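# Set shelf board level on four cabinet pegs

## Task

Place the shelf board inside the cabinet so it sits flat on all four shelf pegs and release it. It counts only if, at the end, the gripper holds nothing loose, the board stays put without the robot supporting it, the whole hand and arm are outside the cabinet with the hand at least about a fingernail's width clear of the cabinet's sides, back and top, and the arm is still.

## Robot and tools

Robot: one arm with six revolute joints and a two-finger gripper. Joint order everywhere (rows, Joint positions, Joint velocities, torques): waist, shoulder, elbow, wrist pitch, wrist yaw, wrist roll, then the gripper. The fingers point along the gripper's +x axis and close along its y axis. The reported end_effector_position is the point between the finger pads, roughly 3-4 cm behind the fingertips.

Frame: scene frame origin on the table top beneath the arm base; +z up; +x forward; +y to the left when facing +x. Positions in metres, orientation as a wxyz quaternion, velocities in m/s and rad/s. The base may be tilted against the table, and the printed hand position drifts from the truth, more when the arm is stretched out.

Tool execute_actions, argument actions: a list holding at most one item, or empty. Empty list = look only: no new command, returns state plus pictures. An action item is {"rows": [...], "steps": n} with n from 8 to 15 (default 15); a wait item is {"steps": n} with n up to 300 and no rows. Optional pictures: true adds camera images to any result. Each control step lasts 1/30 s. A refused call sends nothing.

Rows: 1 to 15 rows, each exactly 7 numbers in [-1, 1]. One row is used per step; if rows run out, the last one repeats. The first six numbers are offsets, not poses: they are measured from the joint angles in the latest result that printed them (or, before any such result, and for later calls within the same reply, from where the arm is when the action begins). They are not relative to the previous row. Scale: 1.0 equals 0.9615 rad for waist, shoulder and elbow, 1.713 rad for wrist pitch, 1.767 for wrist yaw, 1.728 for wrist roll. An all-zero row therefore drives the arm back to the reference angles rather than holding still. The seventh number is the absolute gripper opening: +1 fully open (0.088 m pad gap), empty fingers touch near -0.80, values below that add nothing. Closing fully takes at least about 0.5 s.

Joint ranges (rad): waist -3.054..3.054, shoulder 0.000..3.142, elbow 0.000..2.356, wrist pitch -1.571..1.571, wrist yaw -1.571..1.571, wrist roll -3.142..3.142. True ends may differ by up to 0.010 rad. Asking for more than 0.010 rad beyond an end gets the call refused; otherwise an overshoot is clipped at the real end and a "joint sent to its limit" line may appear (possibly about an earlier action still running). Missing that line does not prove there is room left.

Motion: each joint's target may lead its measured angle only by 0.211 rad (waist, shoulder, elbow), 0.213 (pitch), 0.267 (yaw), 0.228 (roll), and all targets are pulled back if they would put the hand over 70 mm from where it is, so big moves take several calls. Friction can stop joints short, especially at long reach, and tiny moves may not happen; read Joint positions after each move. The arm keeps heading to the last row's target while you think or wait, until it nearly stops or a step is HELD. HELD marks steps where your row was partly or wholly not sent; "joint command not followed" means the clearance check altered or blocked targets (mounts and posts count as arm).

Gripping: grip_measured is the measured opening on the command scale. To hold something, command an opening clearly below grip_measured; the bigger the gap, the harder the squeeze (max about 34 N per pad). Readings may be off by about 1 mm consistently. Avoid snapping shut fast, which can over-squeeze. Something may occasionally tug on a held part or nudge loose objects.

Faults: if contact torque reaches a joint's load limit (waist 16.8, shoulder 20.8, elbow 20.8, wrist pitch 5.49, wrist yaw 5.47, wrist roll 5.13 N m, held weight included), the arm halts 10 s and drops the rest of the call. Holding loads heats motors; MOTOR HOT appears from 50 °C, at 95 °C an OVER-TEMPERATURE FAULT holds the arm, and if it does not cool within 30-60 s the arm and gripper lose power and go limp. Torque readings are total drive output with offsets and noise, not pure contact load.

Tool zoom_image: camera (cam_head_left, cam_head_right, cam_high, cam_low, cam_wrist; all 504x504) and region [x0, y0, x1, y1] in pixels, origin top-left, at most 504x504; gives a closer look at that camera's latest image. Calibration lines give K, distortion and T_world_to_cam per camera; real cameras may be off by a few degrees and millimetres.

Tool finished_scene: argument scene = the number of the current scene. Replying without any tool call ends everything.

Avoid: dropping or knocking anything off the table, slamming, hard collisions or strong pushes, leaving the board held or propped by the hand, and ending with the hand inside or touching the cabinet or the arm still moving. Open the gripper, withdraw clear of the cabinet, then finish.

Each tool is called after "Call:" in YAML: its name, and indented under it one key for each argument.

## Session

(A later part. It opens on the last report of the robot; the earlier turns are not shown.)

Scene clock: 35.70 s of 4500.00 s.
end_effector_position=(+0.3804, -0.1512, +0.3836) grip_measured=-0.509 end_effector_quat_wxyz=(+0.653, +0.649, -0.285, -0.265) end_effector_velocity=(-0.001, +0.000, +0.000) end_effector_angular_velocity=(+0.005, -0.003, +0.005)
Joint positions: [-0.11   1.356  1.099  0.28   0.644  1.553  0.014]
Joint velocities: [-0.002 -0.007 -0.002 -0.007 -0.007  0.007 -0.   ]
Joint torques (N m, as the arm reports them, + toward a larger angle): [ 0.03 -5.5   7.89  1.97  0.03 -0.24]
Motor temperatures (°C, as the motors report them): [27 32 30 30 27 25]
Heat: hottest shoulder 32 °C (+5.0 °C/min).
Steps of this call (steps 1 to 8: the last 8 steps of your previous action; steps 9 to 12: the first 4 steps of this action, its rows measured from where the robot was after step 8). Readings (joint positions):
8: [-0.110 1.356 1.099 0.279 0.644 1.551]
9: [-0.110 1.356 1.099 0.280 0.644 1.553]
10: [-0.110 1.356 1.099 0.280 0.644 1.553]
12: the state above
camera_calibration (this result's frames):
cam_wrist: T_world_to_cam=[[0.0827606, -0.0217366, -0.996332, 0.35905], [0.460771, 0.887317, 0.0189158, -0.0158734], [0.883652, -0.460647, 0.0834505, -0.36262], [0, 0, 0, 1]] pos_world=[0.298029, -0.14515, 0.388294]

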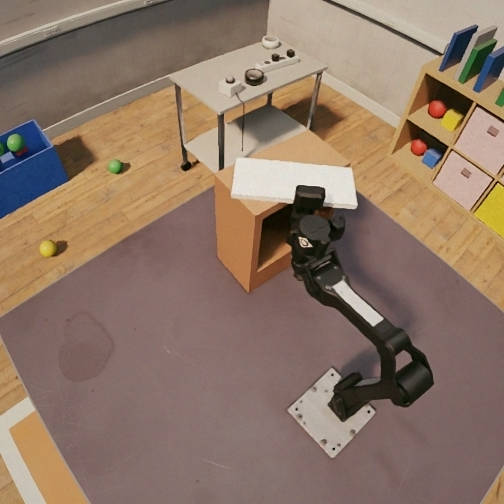

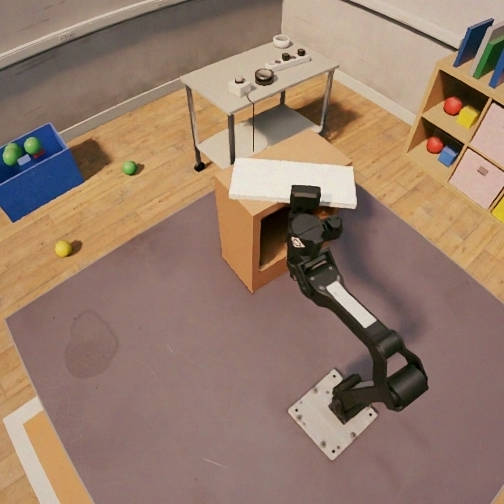

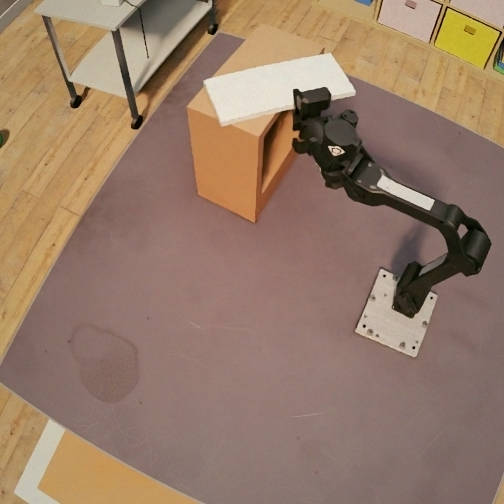

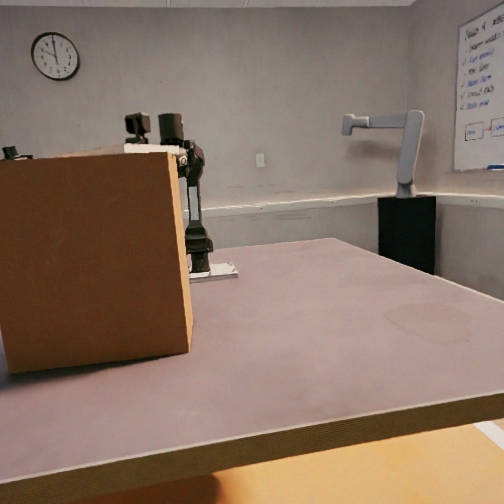

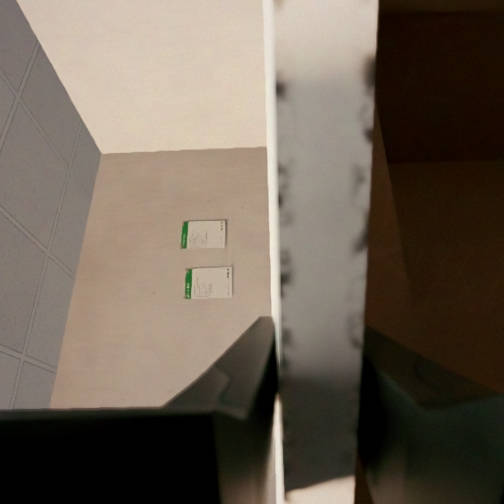

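Call:
execute_actions:
  actions:
    - {"rows": [[0,-0.0087,0.0073,0.0023,0,0.0017,-0.9],[0,-0.0163,0.0135,0.0044,0,0.0035,-0.9],[0,-0.0237,0.0187,0.006,0,0.0046,-0.9],[0,-0.0297,0.0218,0.0048,0,0.0058,-0.9],[0,-0.0334,0.0218,0.0032,0,0.0064,-0.9],[0,-0.0377,0.0218,0.0011,0,0.0069,-0.9],[0,-0.0426,0.0218,-0.0013,0,0.0075,-0.9],[0,-0.0481,0.0218,-0.0041,0,0.0081,-0.9],[0,-0.0541,0.0218,-0.0077,0,0.0087,-0.9],[-0.002,-0.0605,0.0218,-0.0111,-0.001,0.0093,-0.9],[-0.0052,-0.0674,0.0218,-0.0147,-0.0028,0.0098,-0.9],[-0.0082,-0.0747,0.0218,-0.0186,-0.0058,0.0104,-0.9],[-0.0132,-0.0822,0.0187,-0.0232,-0.0109,0.011,-0.9],[-0.0201,-0.09,0.0146,-0.0274,-0.0179,0.0116,-0.9],[-0.0287,-0.098,0.0104,-0.0318,-0.0266,0.0122,-0.9]], "steps": 15}

Call:
execute_actions:
  actions:
    - {"rows": [[-0.0302,-0.0558,0.006,-0.0124,-0.0281,0.006,-0.9],[-0.0421,-0.0641,0.0045,-0.0165,-0.0402,0.0066,-0.9],[-0.0555,-0.0724,0.0025,-0.0204,-0.0538,0.0072,-0.9],[-0.0703,-0.0807,0.0001,-0.0241,-0.0689,0.0077,-0.9],[-0.0865,-0.089,-0.0028,-0.0274,-0.0853,0.0083,-0.9],[-0.1039,-0.0971,-0.006,-0.0306,-0.103,0.0089,-0.9],[-0.1225,-0.1051,-0.0094,-0.0335,-0.1219,0.0095,-0.9],[-0.1422,-0.1129,-0.0131,-0.0362,-0.1419,0.0101,-0.9],[-0.1629,-0.1205,-0.017,-0.0386,-0.1629,0.0106,-0.9],[-0.1846,-0.1277,-0.0209,-0.0409,-0.1849,0.0112,-0.9],[-0.2071,-0.1346,-0.0249,-0.0428,-0.2077,0.0118,-0.9],[-0.2303,-0.141,-0.029,-0.0447,-0.2313,0.0124,-0.9],[-0.2542,-0.147,-0.0329,-0.0462,-0.2555,0.013,-0.9],[-0.2787,-0.1525,-0.0368,-0.0475,-0.2804,0.0135,-0.9],[-0.3037,-0.1574,-0.0405,-0.0486,-0.3058,0.0141,-0.9]], "steps": 15}

Call:
execute_actions:
  actions:
    - {"rows": [[-0.1092,-0.0482,-0.0094,-0.0013,-0.1083,0.006,-0.9],[-0.135,-0.0518,-0.0126,-0.002,-0.1345,0.0066,-0.9],[-0.161,-0.0547,-0.0154,-0.0024,-0.1609,0.0072,-0.9],[-0.1872,-0.0569,-0.0179,-0.0026,-0.1874,0.0077,-0.9],[-0.2134,-0.0582,-0.0199,-0.0026,-0.2141,0.0083,-0.9],[-0.2397,-0.0587,-0.0214,-0.0026,-0.2408,0.0083,-0.9],[-0.2659,-0.0587,-0.0223,-0.0026,-0.2673,0.0083,-0.9],[-0.2919,-0.0587,-0.0227,-0.0026,-0.2937,0.0083,-0.9],[-0.3176,-0.0587,-0.0227,-0.0026,-0.3199,0.0083,-0.9],[-0.343,-0.0587,-0.0227,-0.0026,-0.3457,0.0083,-0.9],[-0.368,-0.0587,-0.0227,-0.0026,-0.3711,0.0083,-0.9],[-0.3925,-0.0587,-0.0227,-0.0026,-0.3959,0.0083,-0.9],[-0.4164,-0.0587,-0.0227,-0.0026,-0.4202,0.0083,-0.9],[-0.4396,-0.0587,-0.0227,-0.0026,-0.4438,0.0083,-0.9],[-0.4621,-0.0587,-0.0227,-0.0026,-0.4666,0.0083,-0.9]], "steps": 15}

Call:
execute_actions:
  actions:
    - {"rows": [[-0.1077,-0.014,0.011,0.006,-0.1068,0.002,-0.9],[-0.1284,-0.014,0.011,0.006,-0.1278,0.002,-0.9],[-0.1481,-0.014,0.011,0.006,-0.1478,0.002,-0.9],[-0.1667,-0.014,0.011,0.006,-0.1667,0.002,-0.9],[-0.1841,-0.014,0.011,0.006,-0.1844,0.002,-0.9],[-0.2003,-0.014,0.011,0.006,-0.2008,0.002,-0.9],[-0.2151,-0.014,0.011,0.006,-0.2159,0.002,-0.9],[-0.2285,-0.014,0.011,0.006,-0.2295,0.002,-0.9],[-0.2404,-0.014,0.011,0.006,-0.2415,0.002,-0.9],[-0.2507,-0.014,0.011,0.006,-0.252,0.002,-0.9],[-0.2593,-0.014,0.011,0.006,-0.2607,0.002,-0.9],[-0.2661,-0.014,0.011,0.006,-0.2676,0.002,-0.9],[-0.2711,-0.014,0.011,0.006,-0.2727,0.002,-0.9],[-0.2742,-0.014,0.011,0.006,-0.2758,0.002,-0.9],[-0.2752,-0.014,0.011,0.006,-0.2769,0.002,-0.9]], "steps": 15}

Call:
execute_actions:
  actions:
    - {"steps": 18}
  pictures: true

Scene clock: 50.43 s of 4500.00 s.
end_effector_position=(+0.3787, -0.1510, +0.3855) grip_measured=-0.513 end_effector_quat_wxyz=(+0.650, +0.653, -0.287, -0.262) end_effector_velocity=(-0.019, +0.003, +0.010) end_effector_angular_velocity=(+0.008, +0.017, +0.005)
Joint positions: [-0.11   1.35   1.099  0.277  0.644  1.564  0.014]
Joint velocities: [-0.002 -0.076 -0.002 -0.095 -0.007  0.007 -0.   ]
Joint torques (N m, as the arm reports them, + toward a larger angle): [-0.07 -8.26 10.09  2.49  0.04 -0.1 ]
Motor temperatures (°C, as the motors report them): [27 32 31 31 27 25]
Heat: hottest shoulder 32 °C (+3.6 °C/min).
Steps of this call (steps 1 to 8: the last 8 steps of your previous action; steps 9 to 15: the robot went on to your last target; steps 16 to 435: nothing new was sent; steps 436 to 442: the first 7 steps of this action). Readings (joint positions):
436: [-0.110 1.356 1.099 0.280 0.644 1.561]
437: [-0.110 1.356 1.099 0.280 0.644 1.561]
439: [-0.110 1.354 1.099 0.281 0.644 1.563]
442: the state above

Scene clock: 50.93 s of 4500.00 s.
end_effector_position=(+0.3594, -0.1584, +0.3994) grip_measured=-0.514 end_effector_quat_wxyz=(+0.658, +0.664, -0.263, -0.239) end_effector_velocity=(-0.051, -0.053, +0.018) end_effector_angular_velocity=(-0.010, +0.020, +0.356)
Joint positions: [-0.184  1.261  1.094  0.188  0.497  1.573  0.014]
Joint velocities: [-0.427 -0.237 -0.076 -0.183 -0.784  0.007  0.   ]
Joint torques (N m, as the arm reports them, + toward a larger angle): [-0.49 -7.53  8.6   2.94 -0.04  0.14]
Motor temperatures (°C, as the motors report them): [27 32 31 31 27 25]
Heat: hottest shoulder 32 °C (+3.5 °C/min).
Steps of this call (steps 1 to 8: the last 8 steps of your previous action; steps 9 to 15: the first 7 steps of this action, its rows measured from where the robot was after step 8). Readings (joint positions):
8: [-0.117 1.313 1.099 0.235 0.625 1.565]
9: [-0.122 1.306 1.099 0.228 0.614 1.566]
10: [-0.129 1.299 1.099 0.221 0.601 1.567]
12: [-0.147 1.284 1.099 0.207 0.566 1.570]
15: the state above

Scene clock: 51.43 s of 4500.00 s.
end_effector_position=(+0.3332, -0.1896, +0.3961) grip_measured=-0.514 end_effector_quat_wxyz=(+0.682, +0.696, -0.166, -0.152) end_effector_velocity=(-0.062, -0.057, -0.017) end_effector_angular_velocity=(+0.030, +0.028, +0.640)
Joint positions: [-0.503  1.179  1.045  0.137 -0.094  1.588  0.014]
Joint velocities: [-0.745 -0.061 -0.066 -0.037 -1.385  0.022 -0.   ]
Joint torques (N m, as the arm reports them, + toward a larger angle): [-0.39 -7.17  8.99  3.25 -0.02  0.13]
Motor temperatures (°C, as the motors report them): [27 32 31 31 27 25]
Heat: hottest shoulder 32 °C (+3.5 °C/min).
Steps of this call (steps 1 to 8: the last 8 steps of your previous action; steps 9 to 15: the first 7 steps of this action, its rows measured from where the robot was after step 8). Readings (joint positions):
8: [-0.333 1.206 1.065 0.151 0.221 1.581]
9: [-0.356 1.200 1.062 0.147 0.178 1.582]
10: [-0.380 1.195 1.059 0.145 0.133 1.583]
12: [-0.429 1.187 1.052 0.140 0.043 1.585]
15: the state above

Scene clock: 51.93 s of 4500.00 s.
end_effector_position=(+0.2928, -0.2080, +0.3939) grip_measured=-0.514 end_effector_quat_wxyz=(+0.697, +0.712, -0.063, -0.053) end_effector_velocity=(-0.088, -0.012, -0.001) end_effector_angular_velocity=(-0.011, +0.002, +0.444)
Joint positions: [-0.843  1.174  1.038  0.135 -0.724  1.59   0.014]
Joint velocities: [-0.53  -0.007 -0.002 -0.007 -0.974 -0.007  0.   ]
Joint torques (N m, as the arm reports them, + toward a larger angle): [-0.01 -5.9   9.1   2.96 -0.05  0.07]
Motor temperatures (°C, as the motors report them): [27 32 31 31 27 25]
Heat: hottest shoulder 32 °C (+3.5 °C/min).
Steps of this call (steps 1 to 8: the last 8 steps of your previous action; steps 9 to 15: the first 7 steps of this action, its rows measured from where the robot was after step 8). Readings (joint positions):
8: [-0.698 1.174 1.038 0.135 -0.456 1.590]
9: [-0.721 1.174 1.038 0.135 -0.499 1.590]
10: [-0.743 1.174 1.038 0.135 -0.541 1.590]
12: [-0.786 1.174 1.038 0.135 -0.619 1.590]
15: the state above

Scene clock: 52.53 s of 4500.00 s.
end_effector_position=(+0.2725, -0.2087, +0.3937) grip_measured=-0.514 end_effector_quat_wxyz=(+0.700, +0.714, -0.027, -0.017) end_effector_velocity=(-0.003, +0.001, +0.001) end_effector_angular_velocity=(+0.009, +0.001, +0.010)
Joint positions: [-0.957  1.174  1.038  0.136 -0.94   1.59   0.014]
Joint velocities: [-0.012 -0.002  0.002 -0.007 -0.022  0.007 -0.   ]
Joint torques (N m, as the arm reports them, + toward a larger angle): [-0.34 -5.65  9.07  2.77 -0.07  0.08]
Motor temperatures (°C, as the motors report them): [27 32 31 32 27 25]
Heat: hottest shoulder 32 °C (+3.4 °C/min).
Kept back: nothing.
Steps of this call (steps 1 to 8: the last 8 steps of your previous action; steps 9 to 18: the robot went on to your last target). Readings (joint positions):
1: [-0.860 1.174 1.038 0.135 -0.755 1.590]
2: [-0.875 1.174 1.038 0.135 -0.784 1.590]
4: [-0.902 1.174 1.038 0.135 -0.834 1.590]
8: [-0.939 1.174 1.038 0.136 -0.902 1.590]
18: the state above
camera_calibration (this result's frames):
cam_wrist: T_world_to_cam=[[0.0624689, 0.0549001, -0.996536, 0.398387], [-0.254286, 0.96641, 0.0373002, 0.288707], [0.965109, 0.251075, 0.0743308, -0.164745], [0, 0, 0, 1]] pos_world=[0.207525, -0.259518, 0.398483]

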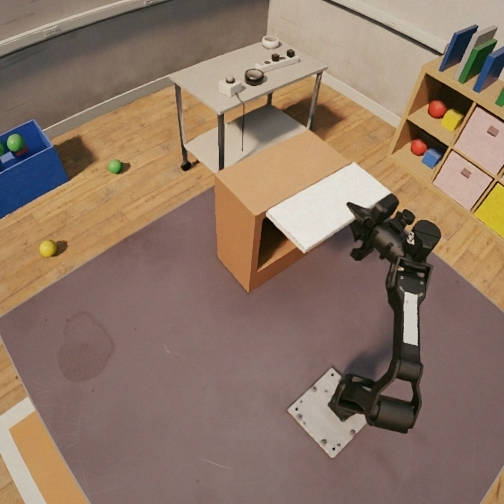

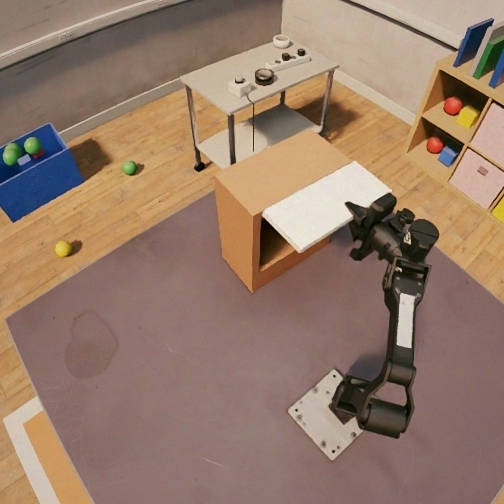

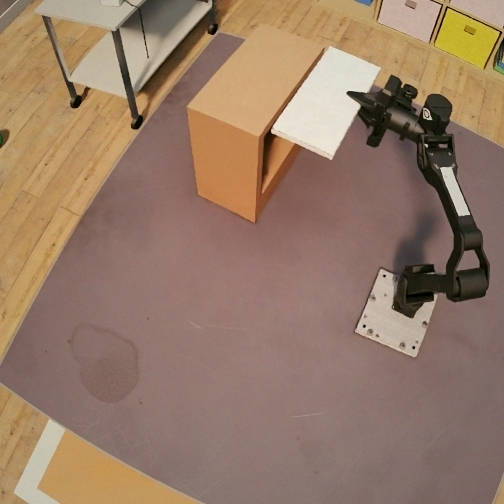

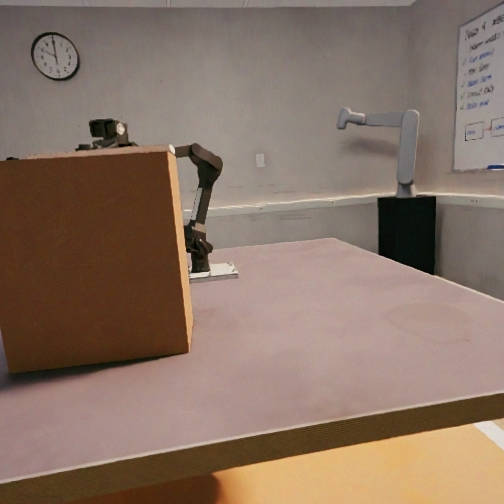

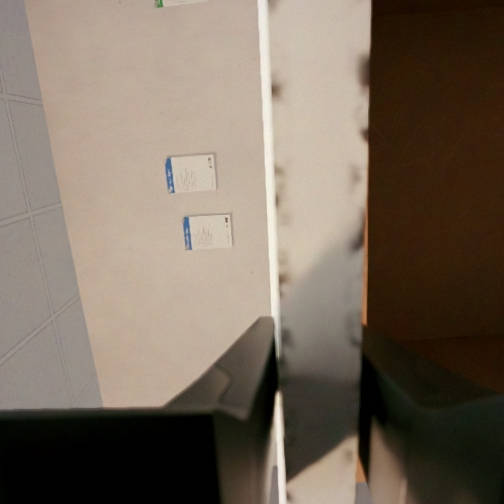

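Call:
zoom_image:
  camera: "cam_high"
  region: [245, 30, 395, 170]

Call:
zoom_image:
  camera: "cam_high"
  region: [305, 30, 355, 80]

Call:
zoom_image:
  camera: "cam_high"
  region: [245, 105, 295, 155]

Region (245, 30, 395, 170) of cam_high's 504x504 image, scaled by 3.360, with more detail than that image has; it fills the top 470 rows of this view, and the rest is white.

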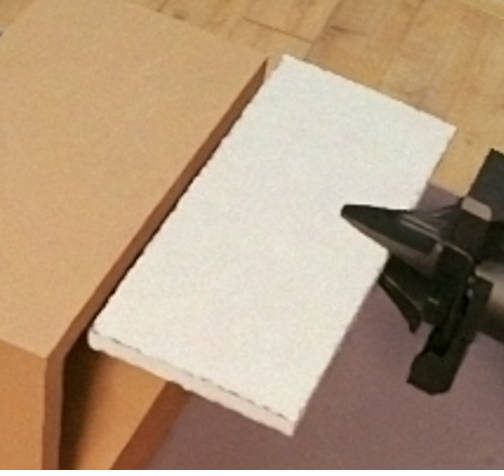

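Region (305, 30, 355, 80) of cam_high's 504x504 image, scaled by 10.080, with more detail than that image has.

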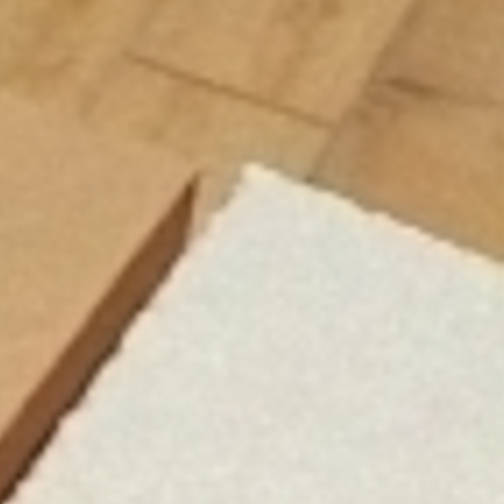

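Region (245, 105, 295, 155) of cam_high's 504x504 image, scaled by 10.080, with more detail than that image has.

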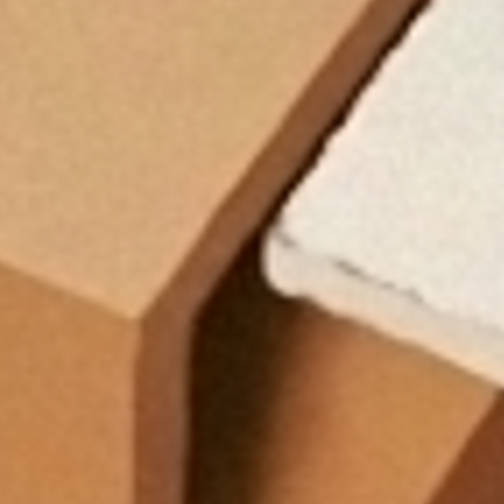

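Call:
execute_actions:
  actions:
    - {"rows": [[-0.0052,-0.01,0.0017,0.0084,0.001,0.0047,-0.9],[-0.0052,-0.008,-0.0055,0.0125,0.002,0.0083,-0.9],[-0.0052,-0.006,-0.017,0.019,0.003,0.014,-0.9],[-0.0052,-0.005,-0.0323,0.0277,0.004,0.0216,-0.9],[-0.0052,-0.004,-0.0511,0.0384,0.005,0.0311,-0.9],[-0.0052,-0.003,-0.0729,0.0507,0.006,0.0423,-0.9],[-0.0052,-0.002,-0.0972,0.0646,0.007,0.055,-0.9],[-0.0052,-0.001,-0.1238,0.0796,0.008,0.069,-0.9],[-0.0052,0,-0.1518,0.0956,0.009,0.0841,-0.9],[-0.0052,0,-0.1813,0.1123,0.0095,0.1003,-0.9],[-0.0052,0.0017,-0.2114,0.1304,0.0095,0.1172,-0.9],[-0.0052,0.0062,-0.2421,0.1504,0.0095,0.1349,-0.9],[-0.0052,0.0125,-0.2729,0.1714,0.0095,0.153,-0.9],[-0.0052,0.0205,-0.3034,0.1932,0.0095,0.1715,-0.9],[-0.0052,0.0302,-0.3333,0.2157,0.0095,0.1901,-0.9]], "steps": 15}

Call:
execute_actions:
  actions:
    - {"rows": [[0,0.0323,-0.1243,0.0963,0.001,0.0802,-0.9],[0,0.0457,-0.1523,0.1197,0.001,0.0986,-0.9],[0,0.0605,-0.179,0.1433,0.001,0.1168,-0.9],[0,0.077,-0.2043,0.167,0.001,0.1344,-0.9],[0,0.0946,-0.2279,0.1903,0.001,0.1514,-0.9],[0,0.1132,-0.2497,0.2132,0.001,0.1675,-0.9],[0,0.1321,-0.2696,0.2351,0.001,0.1827,-0.9],[0,0.151,-0.2875,0.256,0.001,0.1967,-0.9],[0,0.1692,-0.3032,0.2752,0.001,0.2093,-0.9],[0,0.1864,-0.3168,0.2926,0.001,0.2205,-0.9],[0,0.2017,-0.3281,0.3076,0.001,0.23,-0.9],[0,0.2145,-0.3371,0.32,0.001,0.2377,-0.9],[0,0.2242,-0.3437,0.3292,0.001,0.2434,-0.9],[0,0.2305,-0.3478,0.3351,0.001,0.2469,-0.9],[0,0.2327,-0.3491,0.3371,0.001,0.2482,-0.9]], "steps": 15}

Call:
execute_actions:
  actions:
    - {"steps": 22}
  pictures: true

Scene clock: 59.30 s of 4500.00 s.
end_effector_position=(+0.2727, -0.2103, +0.3859) grip_measured=-0.514 end_effector_quat_wxyz=(+0.688, +0.725, -0.032, -0.015) end_effector_velocity=(+0.004, -0.014, -0.114) end_effector_angular_velocity=(+0.413, -0.021, -0.045)
Joint positions: [-0.959  1.174  0.998  0.19  -0.936  1.634  0.014]
Joint velocities: [-0.002 -0.002 -0.447  0.432  0.051  0.403 -0.   ]
Joint torques (N m, as the arm reports them, + toward a larger angle): [-0.34 -4.5   7.4   2.5   0.16  0.14]
Motor temperatures (°C, as the motors report them): [27 32 32 33 27 25]
Heat: hottest wrist pitch 33 °C (+4.0 °C/min).
Steps of this call (steps 1 to 15: the robot went on to your last target; steps 16 to 196: nothing new was sent; steps 197 to 203: the first 7 steps of this action). Readings (joint positions):
197: [-0.959 1.174 1.037 0.137 -0.942 1.590]
198: [-0.959 1.174 1.036 0.140 -0.942 1.591]
200: [-0.959 1.174 1.029 0.153 -0.941 1.601]
203: the state above

Scene clock: 59.80 s of 4500.00 s.
end_effector_position=(+0.2754, -0.2141, +0.2778) grip_measured=-0.514 end_effector_quat_wxyz=(+0.529, +0.848, -0.037, -0.013) end_effector_velocity=(+0.003, -0.000, -0.243) end_effector_angular_velocity=(+0.871, -0.045, +0.020)
Joint positions: [-0.959  1.264  0.62   0.652 -0.926  2.031  0.014]
Joint velocities: [-0.002  0.471 -0.716  1.15  -0.007  0.842 -0.   ]
Joint torques (N m, as the arm reports them, + toward a larger angle): [-0.04 -4.88  7.95  2.83  0.09  0.13]
Motor temperatures (°C, as the motors report them): [27 32 32 33 27 25]
Heat: hottest wrist pitch 33 °C (+4.0 °C/min).
Steps of this call (steps 1 to 8: the last 8 steps of your previous action; steps 9 to 15: the first 7 steps of this action, its rows measured from where the robot was after step 8). Readings (joint positions):
8: [-0.959 1.185 0.806 0.388 -0.927 1.818]
9: [-0.959 1.192 0.778 0.424 -0.926 1.848]
10: [-0.959 1.200 0.750 0.461 -0.926 1.880]
12: [-0.959 1.222 0.696 0.537 -0.926 1.942]
15: the state above

Scene clock: 60.53 s of 4500.00 s.
end_effector_position=(+0.2751, -0.2124, +0.2239) grip_measured=-0.514 end_effector_quat_wxyz=(+0.439, +0.897, -0.039, -0.008) end_effector_velocity=(-0.000, +0.001, -0.008) end_effector_angular_velocity=(+0.015, +0.015, -0.005)
Joint positions: [-0.959  1.409  0.468  0.954 -0.926  2.241  0.014]
Joint velocities: [ 0.002  0.007 -0.012 -0.007  0.007 -0.007 -0.   ]
Joint torques (N m, as the arm reports them, + toward a larger angle): [ 0.06 -4.93  6.88  2.83  0.09  0.08]
Motor temperatures (°C, as the motors report them): [27 32 32 33 27 25]
Heat: hottest wrist pitch 33 °C (+4.0 °C/min).
Kept back: nothing.
Steps of this call (steps 1 to 8: the last 8 steps of your previous action; steps 9 to 22: the robot went on to your last target). Readings (joint positions):
1: [-0.959 1.281 0.597 0.689 -0.926 2.059]
2: [-0.959 1.297 0.576 0.726 -0.926 2.086]
4: [-0.959 1.330 0.540 0.793 -0.926 2.134]
8: [-0.959 1.383 0.491 0.892 -0.926 2.201]
22: the state above
camera_calibration (this result's frames):
cam_wrist: T_world_to_cam=[[0.111291, 0.636679, -0.763056, 0.287081], [-0.267976, 0.75861, 0.593885, 0.134265], [0.956976, 0.138386, 0.255041, -0.215774], [0, 0, 0, 1]] pos_world=[0.21052, -0.254774, 0.194352]

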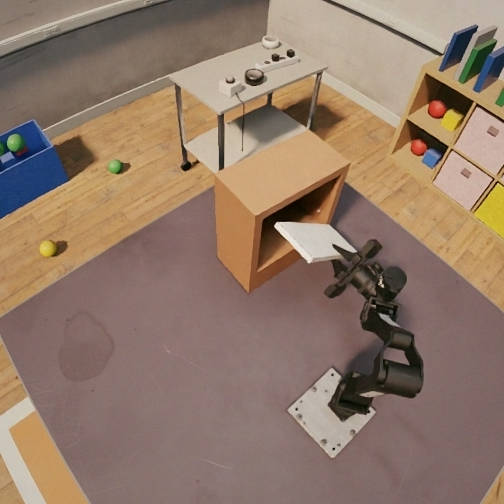

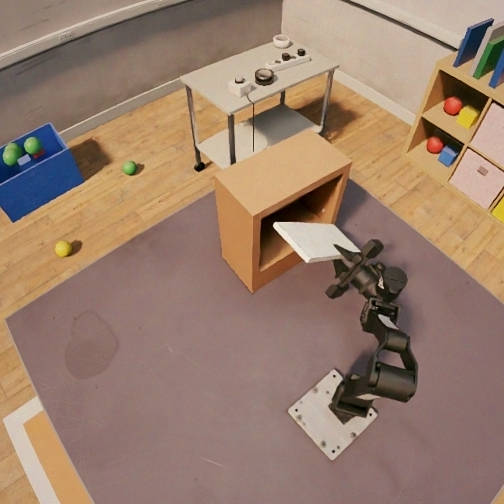

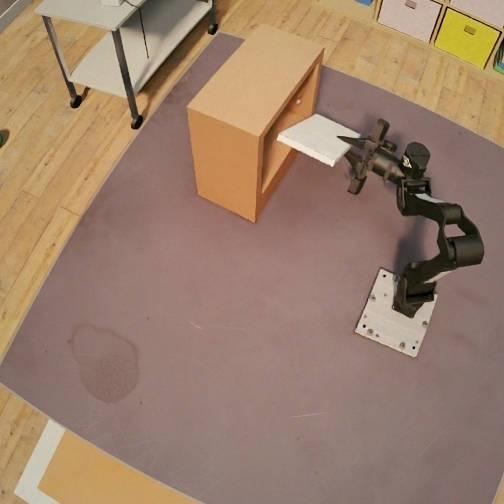

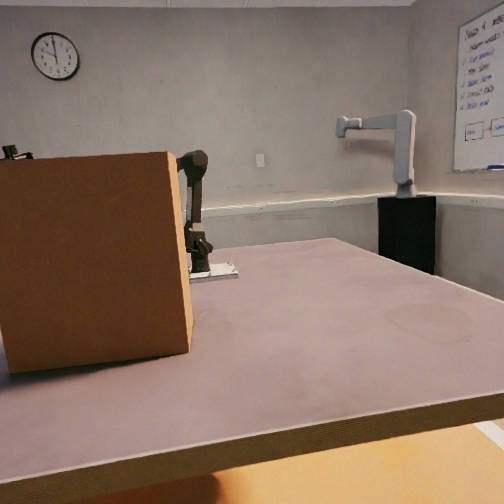

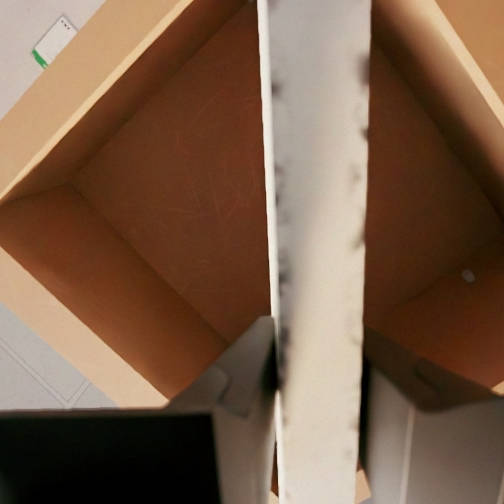

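Call:
zoom_image:
  camera: "cam_wrist"
  region: [0, 0, 280, 280]

Call:
zoom_image:
  camera: "cam_wrist"
  region: [224, 224, 504, 504]

Call:
zoom_image:
  camera: "cam_wrist"
  region: [304, 0, 504, 300]

Region (0, 0, 280, 280) of cam_wrist's 504x504 image, scaled by 1.800, with more detail than that image has.

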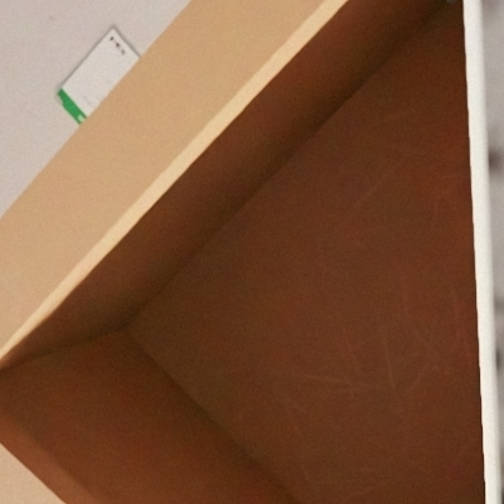

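Region (224, 224, 504, 504) of cam_wrist's 504x504 image, scaled by 1.800, with more detail than that image has.

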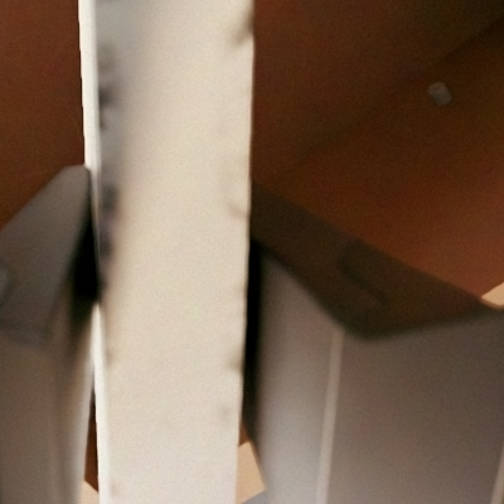

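Region (304, 0, 504, 300) of cam_wrist's 504x504 image, scaled by 1.680, with more detail than that image has.

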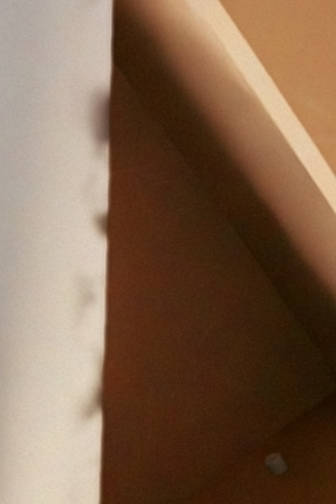

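Call:
zoom_image:
  camera: "cam_wrist"
  region: [364, 200, 504, 340]

Call:
zoom_image:
  camera: "cam_wrist"
  region: [150, 0, 290, 140]

Region (364, 200, 504, 340) of cam_wrist's 504x504 image, scaled by 3.600, with more detail than that image has.

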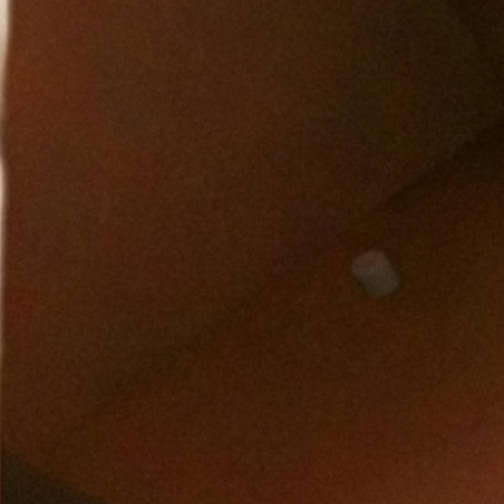

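Region (150, 0, 290, 140) of cam_wrist's 504x504 image, scaled by 3.600, with more detail than that image has.

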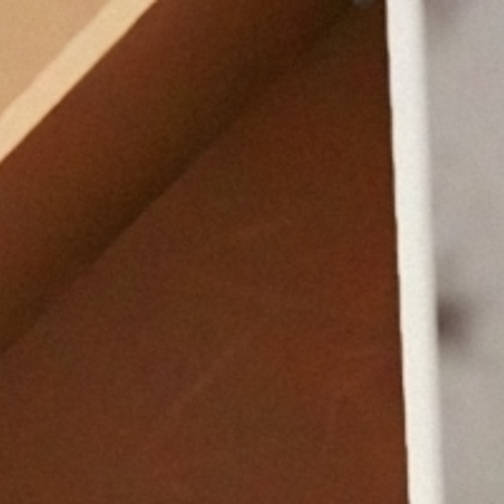

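Call:
execute_actions:
  actions:
    - {"rows": [[0.0064,0.0014,0.0199,0.007,0.0029,0.002,-0.9],[0.0115,0.0055,0.0295,0.0075,0.0057,0.002,-0.9],[0.0198,0.012,0.035,0.0081,0.0102,0.002,-0.9],[0.0306,0.0209,0.0426,0.0088,0.0161,0.002,-0.9],[0.0438,0.0318,0.0522,0.0096,0.0232,0.002,-0.9],[0.059,0.0447,0.0635,0.0104,0.0315,0.002,-0.9],[0.0757,0.0593,0.0768,0.0112,0.0406,0.002,-0.9],[0.0936,0.0754,0.0916,0.0119,0.0503,0.002,-0.9],[0.1125,0.0925,0.1087,0.0124,0.0606,0.002,-0.9],[0.132,0.111,0.1268,0.0127,0.0711,0.002,-0.9],[0.1516,0.1305,0.1465,0.0128,0.0818,0.002,-0.9],[0.1713,0.1508,0.1675,0.012,0.0924,0.002,-0.9],[0.1908,0.1717,0.1895,0.011,0.1031,0.002,-0.9],[0.2099,0.1929,0.2125,0.01,0.1134,0.002,-0.9],[0.2283,0.2145,0.2363,0.0088,0.1234,0.002,-0.9]], "steps": 15}

Call:
execute_actions:
  actions:
    - {"rows": [[0.0838,0.0867,0.1187,0.0025,0.0439,0.002,-0.9],[0.1007,0.1082,0.1435,0.0006,0.053,0.002,-0.9],[0.1166,0.1293,0.1685,-0.0016,0.0617,0.002,-0.9],[0.1315,0.1498,0.1932,-0.004,0.0697,0.002,-0.9],[0.1453,0.1694,0.2177,-0.0067,0.0772,0.002,-0.9],[0.158,0.1882,0.2414,-0.0094,0.0841,0.002,-0.9],[0.1695,0.2058,0.2641,-0.0123,0.0904,0.002,-0.9],[0.1798,0.2222,0.2853,-0.015,0.096,0.002,-0.9],[0.189,0.2369,0.3048,-0.0177,0.1009,0.002,-0.9],[0.1968,0.2499,0.3228,-0.0202,0.1051,0.002,-0.9],[0.2033,0.2609,0.3379,-0.0225,0.1087,0.002,-0.9],[0.2085,0.2699,0.3505,-0.0244,0.1115,0.002,-0.9],[0.2124,0.2765,0.3597,-0.0258,0.1136,0.002,-0.9],[0.2148,0.2807,0.3655,-0.0267,0.1149,0.002,-0.9],[0.2156,0.2822,0.3677,-0.027,0.1153,0.002,-0.9]], "steps": 15}

Call:
execute_actions:
  actions:
    - {"steps": 22}
  pictures: true

Scene clock: 68.53 s of 4500.00 s.
end_effector_position=(+0.2847, -0.2136, +0.2231) grip_measured=-0.514 end_effector_quat_wxyz=(+0.438, +0.898, -0.041, -0.009) end_effector_velocity=(+0.103, -0.011, +0.008) end_effector_angular_velocity=(-0.008, -0.003, +0.005)
Joint positions: [-0.928  1.437  0.488  0.959 -0.891  2.242  0.014]
Joint velocities: [ 0.32   0.271  0.252  0.022  0.315 -0.007 -0.   ]
Joint torques (N m, as the arm reports them, + toward a larger angle): [ 0.67 -4.8   9.39  2.9   0.11  0.06]
Motor temperatures (°C, as the motors report them): [27 32 32 35 27 25]
Heat: hottest wrist pitch 35 °C (+4.0 °C/min).
Steps of this call (steps 1 to 15: the robot went on to your last target; steps 16 to 233: nothing new was sent; steps 234 to 240: the first 7 steps of this action). Readings (joint positions):
234: [-0.959 1.411 0.467 0.956 -0.926 2.242]
235: [-0.959 1.412 0.467 0.956 -0.925 2.242]
237: [-0.952 1.416 0.469 0.957 -0.917 2.242]
240: the state above

Scene clock: 69.03 s of 4500.00 s.
end_effector_position=(+0.3805, -0.2219, +0.2291) grip_measured=-0.514 end_effector_quat_wxyz=(+0.438, +0.898, -0.040, -0.006) end_effector_velocity=(+0.210, -0.013, +0.000) end_effector_angular_velocity=(+0.018, +0.021, +0.010)
Joint positions: [-0.689  1.693  0.761  0.945 -0.657  2.242  0.014]
Joint velocities: [ 0.413  0.564  0.672 -0.139  0.403 -0.007 -0.   ]
Joint torques (N m, as the arm reports them, + toward a larger angle): [ 0.36 -7.44  9.42  2.87  0.08  0.09]
Motor temperatures (°C, as the motors report them): [27 32 32 35 27 25]
Heat: hottest wrist pitch 35 °C (+3.0 °C/min).
Steps of this call (steps 1 to 8: the last 8 steps of your previous action; steps 9 to 15: the first 7 steps of this action, its rows measured from where the robot was after step 8). Readings (joint positions):
8: [-0.803 1.555 0.606 0.963 -0.768 2.242]
9: [-0.785 1.575 0.627 0.963 -0.751 2.242]
10: [-0.768 1.594 0.648 0.961 -0.734 2.242]
12: [-0.734 1.635 0.693 0.956 -0.701 2.242]
15: the state above

Scene clock: 69.77 s of 4500.00 s.
end_effector_position=(+0.4311, -0.2247, +0.2303) grip_measured=-0.514 end_effector_quat_wxyz=(+0.437, +0.898, -0.040, -0.006) end_effector_velocity=(+0.001, -0.000, -0.002) end_effector_angular_velocity=(-0.003, +0.006, -0.005)
Joint positions: [-0.6    1.829  0.933  0.907 -0.567  2.242  0.014]
Joint velocities: [ 0.002  0.002  0.002 -0.007  0.007 -0.007 -0.   ]
Joint torques (N m, as the arm reports them, + toward a larger angle): [ 0.61 -8.59  9.82  2.98  0.1   0.09]
Motor temperatures (°C, as the motors report them): [27 32 32 35 27 25]
Heat: hottest wrist pitch 35 °C (+3.0 °C/min).
Kept back: nothing.
Steps of this call (steps 1 to 8: the last 8 steps of your previous action; steps 9 to 22: the robot went on to your last target). Readings (joint positions):
1: [-0.676 1.712 0.783 0.941 -0.644 2.242]
2: [-0.664 1.729 0.805 0.937 -0.632 2.242]
4: [-0.642 1.761 0.844 0.929 -0.611 2.242]
8: [-0.613 1.805 0.901 0.915 -0.584 2.242]
22: the state above
camera_calibration (this result's frames):
cam_wrist: T_world_to_cam=[[0.113043, 0.640092, -0.759936, 0.2817], [-0.270423, 0.755787, 0.596371, 0.181529], [0.956082, 0.138089, 0.258532, -0.365525], [0, 0, 0, 1]] pos_world=[0.366717, -0.267037, 0.200316]

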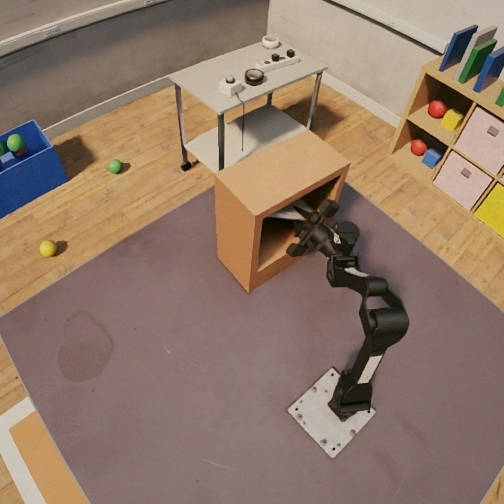

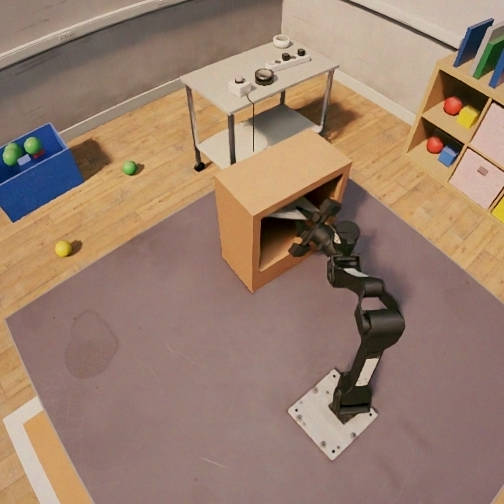

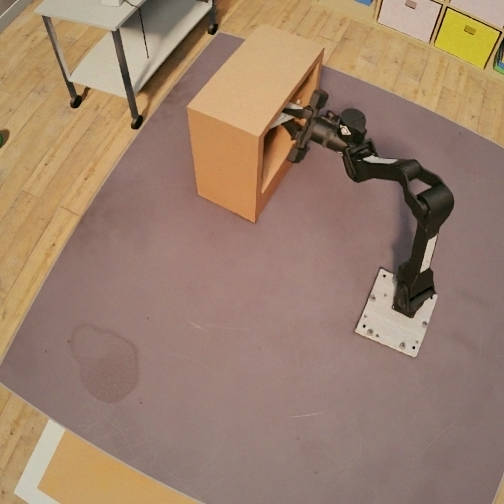

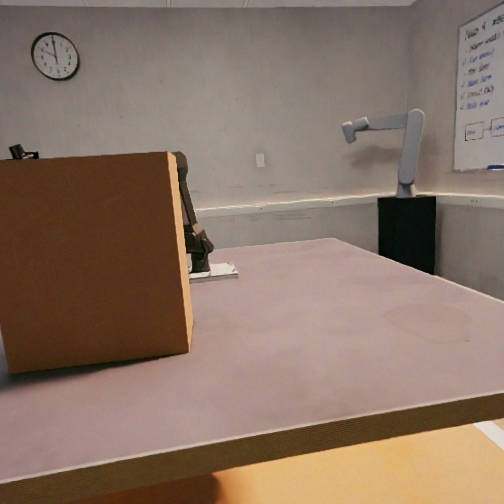

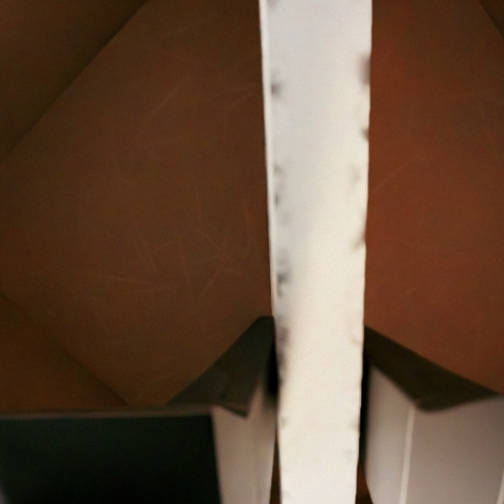

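Call:
zoom_image:
  camera: "cam_wrist"
  region: [0, 0, 180, 180]

Call:
zoom_image:
  camera: "cam_wrist"
  region: [0, 260, 180, 440]

Call:
zoom_image:
  camera: "cam_wrist"
  region: [404, 0, 504, 100]

Call:
zoom_image:
  camera: "cam_head_right"
  region: [245, 160, 365, 280]

Region (0, 0, 180, 180) of cam_wrist's 504x504 image, scaled by 2.800, with more detail than that image has.

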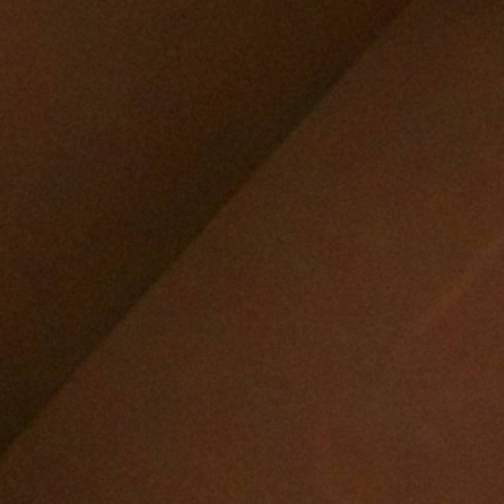

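Region (0, 260, 180, 440) of cam_wrist's 504x504 image, scaled by 2.800, with more detail than that image has.

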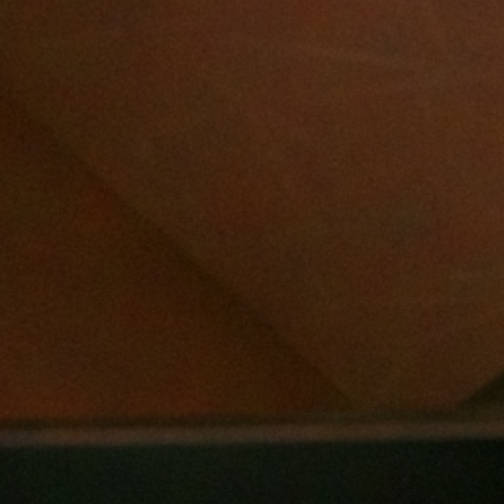

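Region (404, 0, 504, 100) of cam_wrist's 504x504 image, scaled by 5.040, with more detail than that image has.

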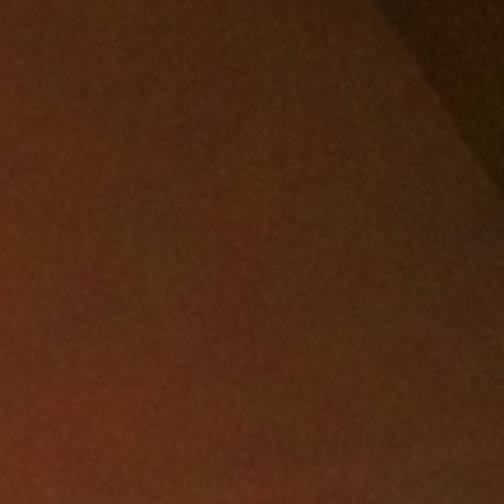

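Region (245, 160, 365, 280) of cam_head_right's 504x504 image, scaled by 4.200, with more detail than that image has.

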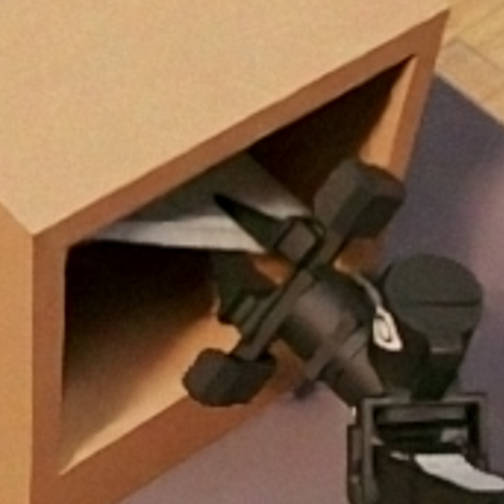

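Call:
execute_actions:
  actions:
    - {"rows": [[0.006,-0.008,0.028,0.007,0.0025,-0.0025,-0.9],[0.008,-0.008,0.03,0.007,0.0035,-0.0105,-0.9],[0.0105,-0.008,0.032,0.007,0.0045,-0.0216,-0.9],[0.013,-0.008,0.033,0.007,0.0056,-0.0357,-0.9],[0.015,-0.008,0.033,0.007,0.0066,-0.0522,-0.9],[0.016,-0.008,0.033,0.007,0.0073,-0.0704,-0.9],[0.016,-0.008,0.033,0.007,0.0073,-0.0897,-0.9],[0.016,-0.008,0.033,0.007,0.0073,-0.1094,-0.9],[0.016,-0.008,0.033,0.007,0.0073,-0.1287,-0.9],[0.016,-0.008,0.033,0.007,0.0073,-0.1469,-0.9],[0.016,-0.008,0.033,0.007,0.0073,-0.1634,-0.9],[0.016,-0.008,0.033,0.007,0.0073,-0.1775,-0.9],[0.016,-0.008,0.033,0.007,0.0073,-0.1884,-0.9],[0.016,-0.008,0.033,0.007,0.0073,-0.1954,-0.9],[0.016,-0.008,0.033,0.007,0.0073,-0.1979,-0.9]], "steps": 15}

Call:
execute_actions:
  actions:
    - {"steps": 20}
  pictures: true

Scene clock: 73.53 s of 4500.00 s.
end_effector_position=(+0.4334, -0.2229, +0.2316) grip_measured=-0.514 end_effector_quat_wxyz=(+0.473, +0.880, -0.040, -0.006) end_effector_velocity=(+0.013, +0.017, +0.011) end_effector_angular_velocity=(-0.727, +0.028, +0.010)
Joint positions: [-0.592  1.83   0.938  0.907 -0.56   2.164  0.014]
Joint velocities: [ 0.051 -0.002  0.022  0.007  0.022 -0.711 -0.   ]
Joint torques (N m, as the arm reports them, + toward a larger angle): [ 0.29 -9.18  9.78  3.17  0.14 -0.08]
Motor temperatures (°C, as the motors report them): [27 33 33 36 27 25]
Heat: hottest wrist pitch 36 °C (+4.0 °C/min).
Steps of this call (steps 1 to 15: the robot went on to your last target; steps 16 to 106: nothing new was sent; steps 107 to 113: the first 7 steps of this action). Readings (joint positions):
107: [-0.599 1.830 0.934 0.907 -0.567 2.242]
108: [-0.598 1.830 0.935 0.907 -0.566 2.240]
110: [-0.597 1.830 0.936 0.907 -0.563 2.221]
113: the state above

Scene clock: 74.20 s of 4500.00 s.
end_effector_position=(+0.4345, -0.2218, +0.2322) grip_measured=-0.514 end_effector_quat_wxyz=(+0.583, +0.811, -0.039, -0.011) end_effector_velocity=(-0.001, +0.000, -0.001) end_effector_angular_velocity=(-0.032, +0.009, +0.004)
Joint positions: [-0.588  1.83   0.94   0.907 -0.557  1.904  0.014]
Joint velocities: [-0.002 -0.002 -0.002 -0.007 -0.007 -0.037 -0.   ]
Joint torques (N m, as the arm reports them, + toward a larger angle): [ 0.28 -9.38  9.72  3.19  0.11 -0.03]
Motor temperatures (°C, as the motors report them): [27 33 33 36 27 25]
Heat: hottest wrist pitch 36 °C (+3.0 °C/min).
Kept back: nothing.
Steps of this call (steps 1 to 8: the last 8 steps of your previous action; steps 9 to 20: the robot went on to your last target). Readings (joint positions):
1: [-0.591 1.830 0.939 0.907 -0.560 2.139]
2: [-0.590 1.830 0.939 0.907 -0.559 2.111]
4: [-0.588 1.830 0.939 0.907 -0.559 2.055]
8: [-0.588 1.830 0.939 0.907 -0.557 1.962]
20: the state above
camera_calibration (this result's frames):
cam_wrist: T_world_to_cam=[[0.0983967, 0.349071, -0.931916, 0.262683], [-0.254045, 0.914243, 0.315628, 0.272265], [0.962174, 0.205692, 0.178638, -0.338715], [0, 0, 0, 1]] pos_world=[0.369223, -0.27094, 0.219372]

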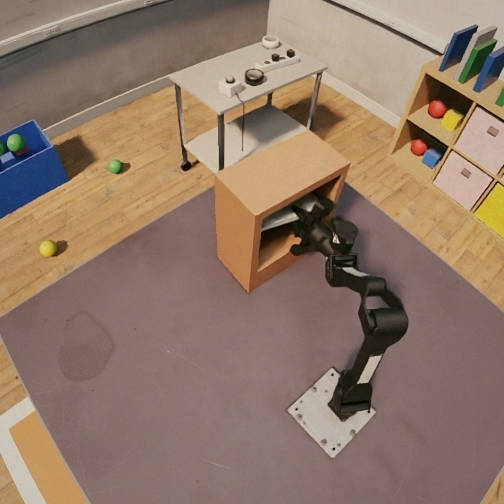

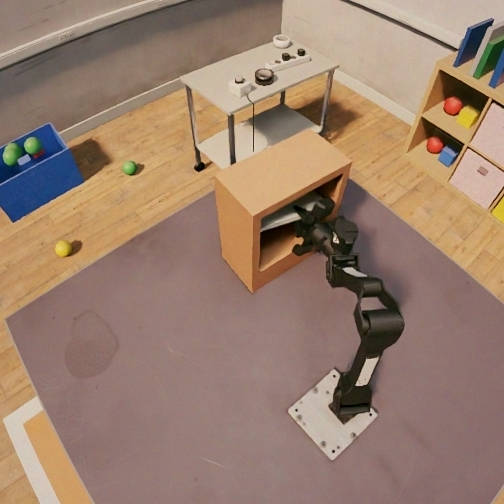

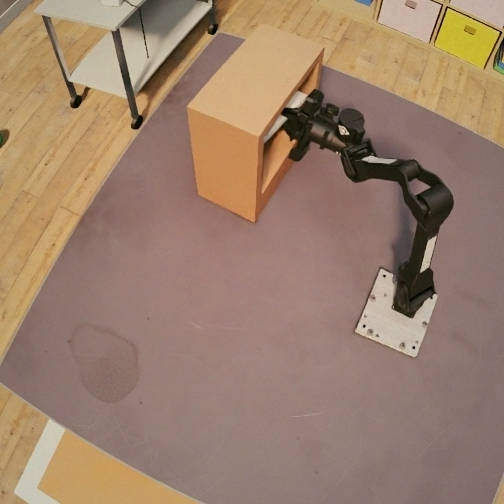

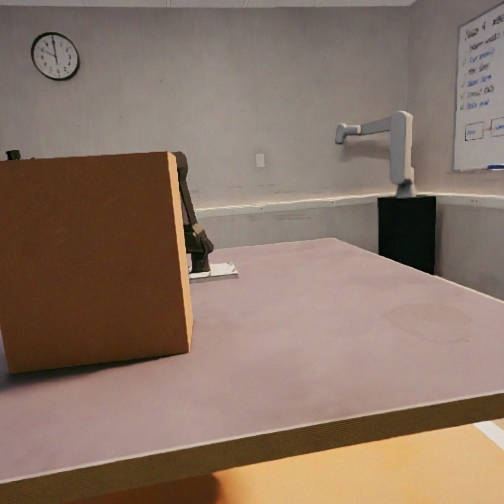

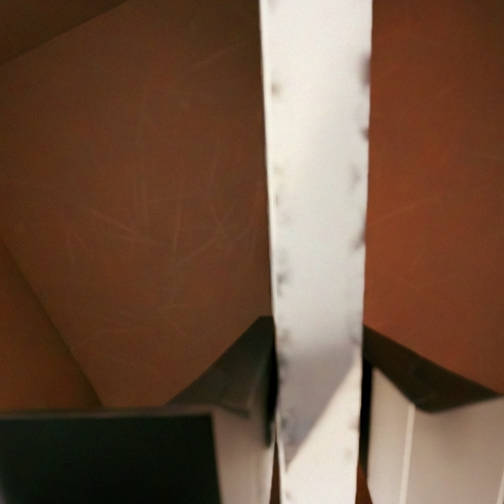

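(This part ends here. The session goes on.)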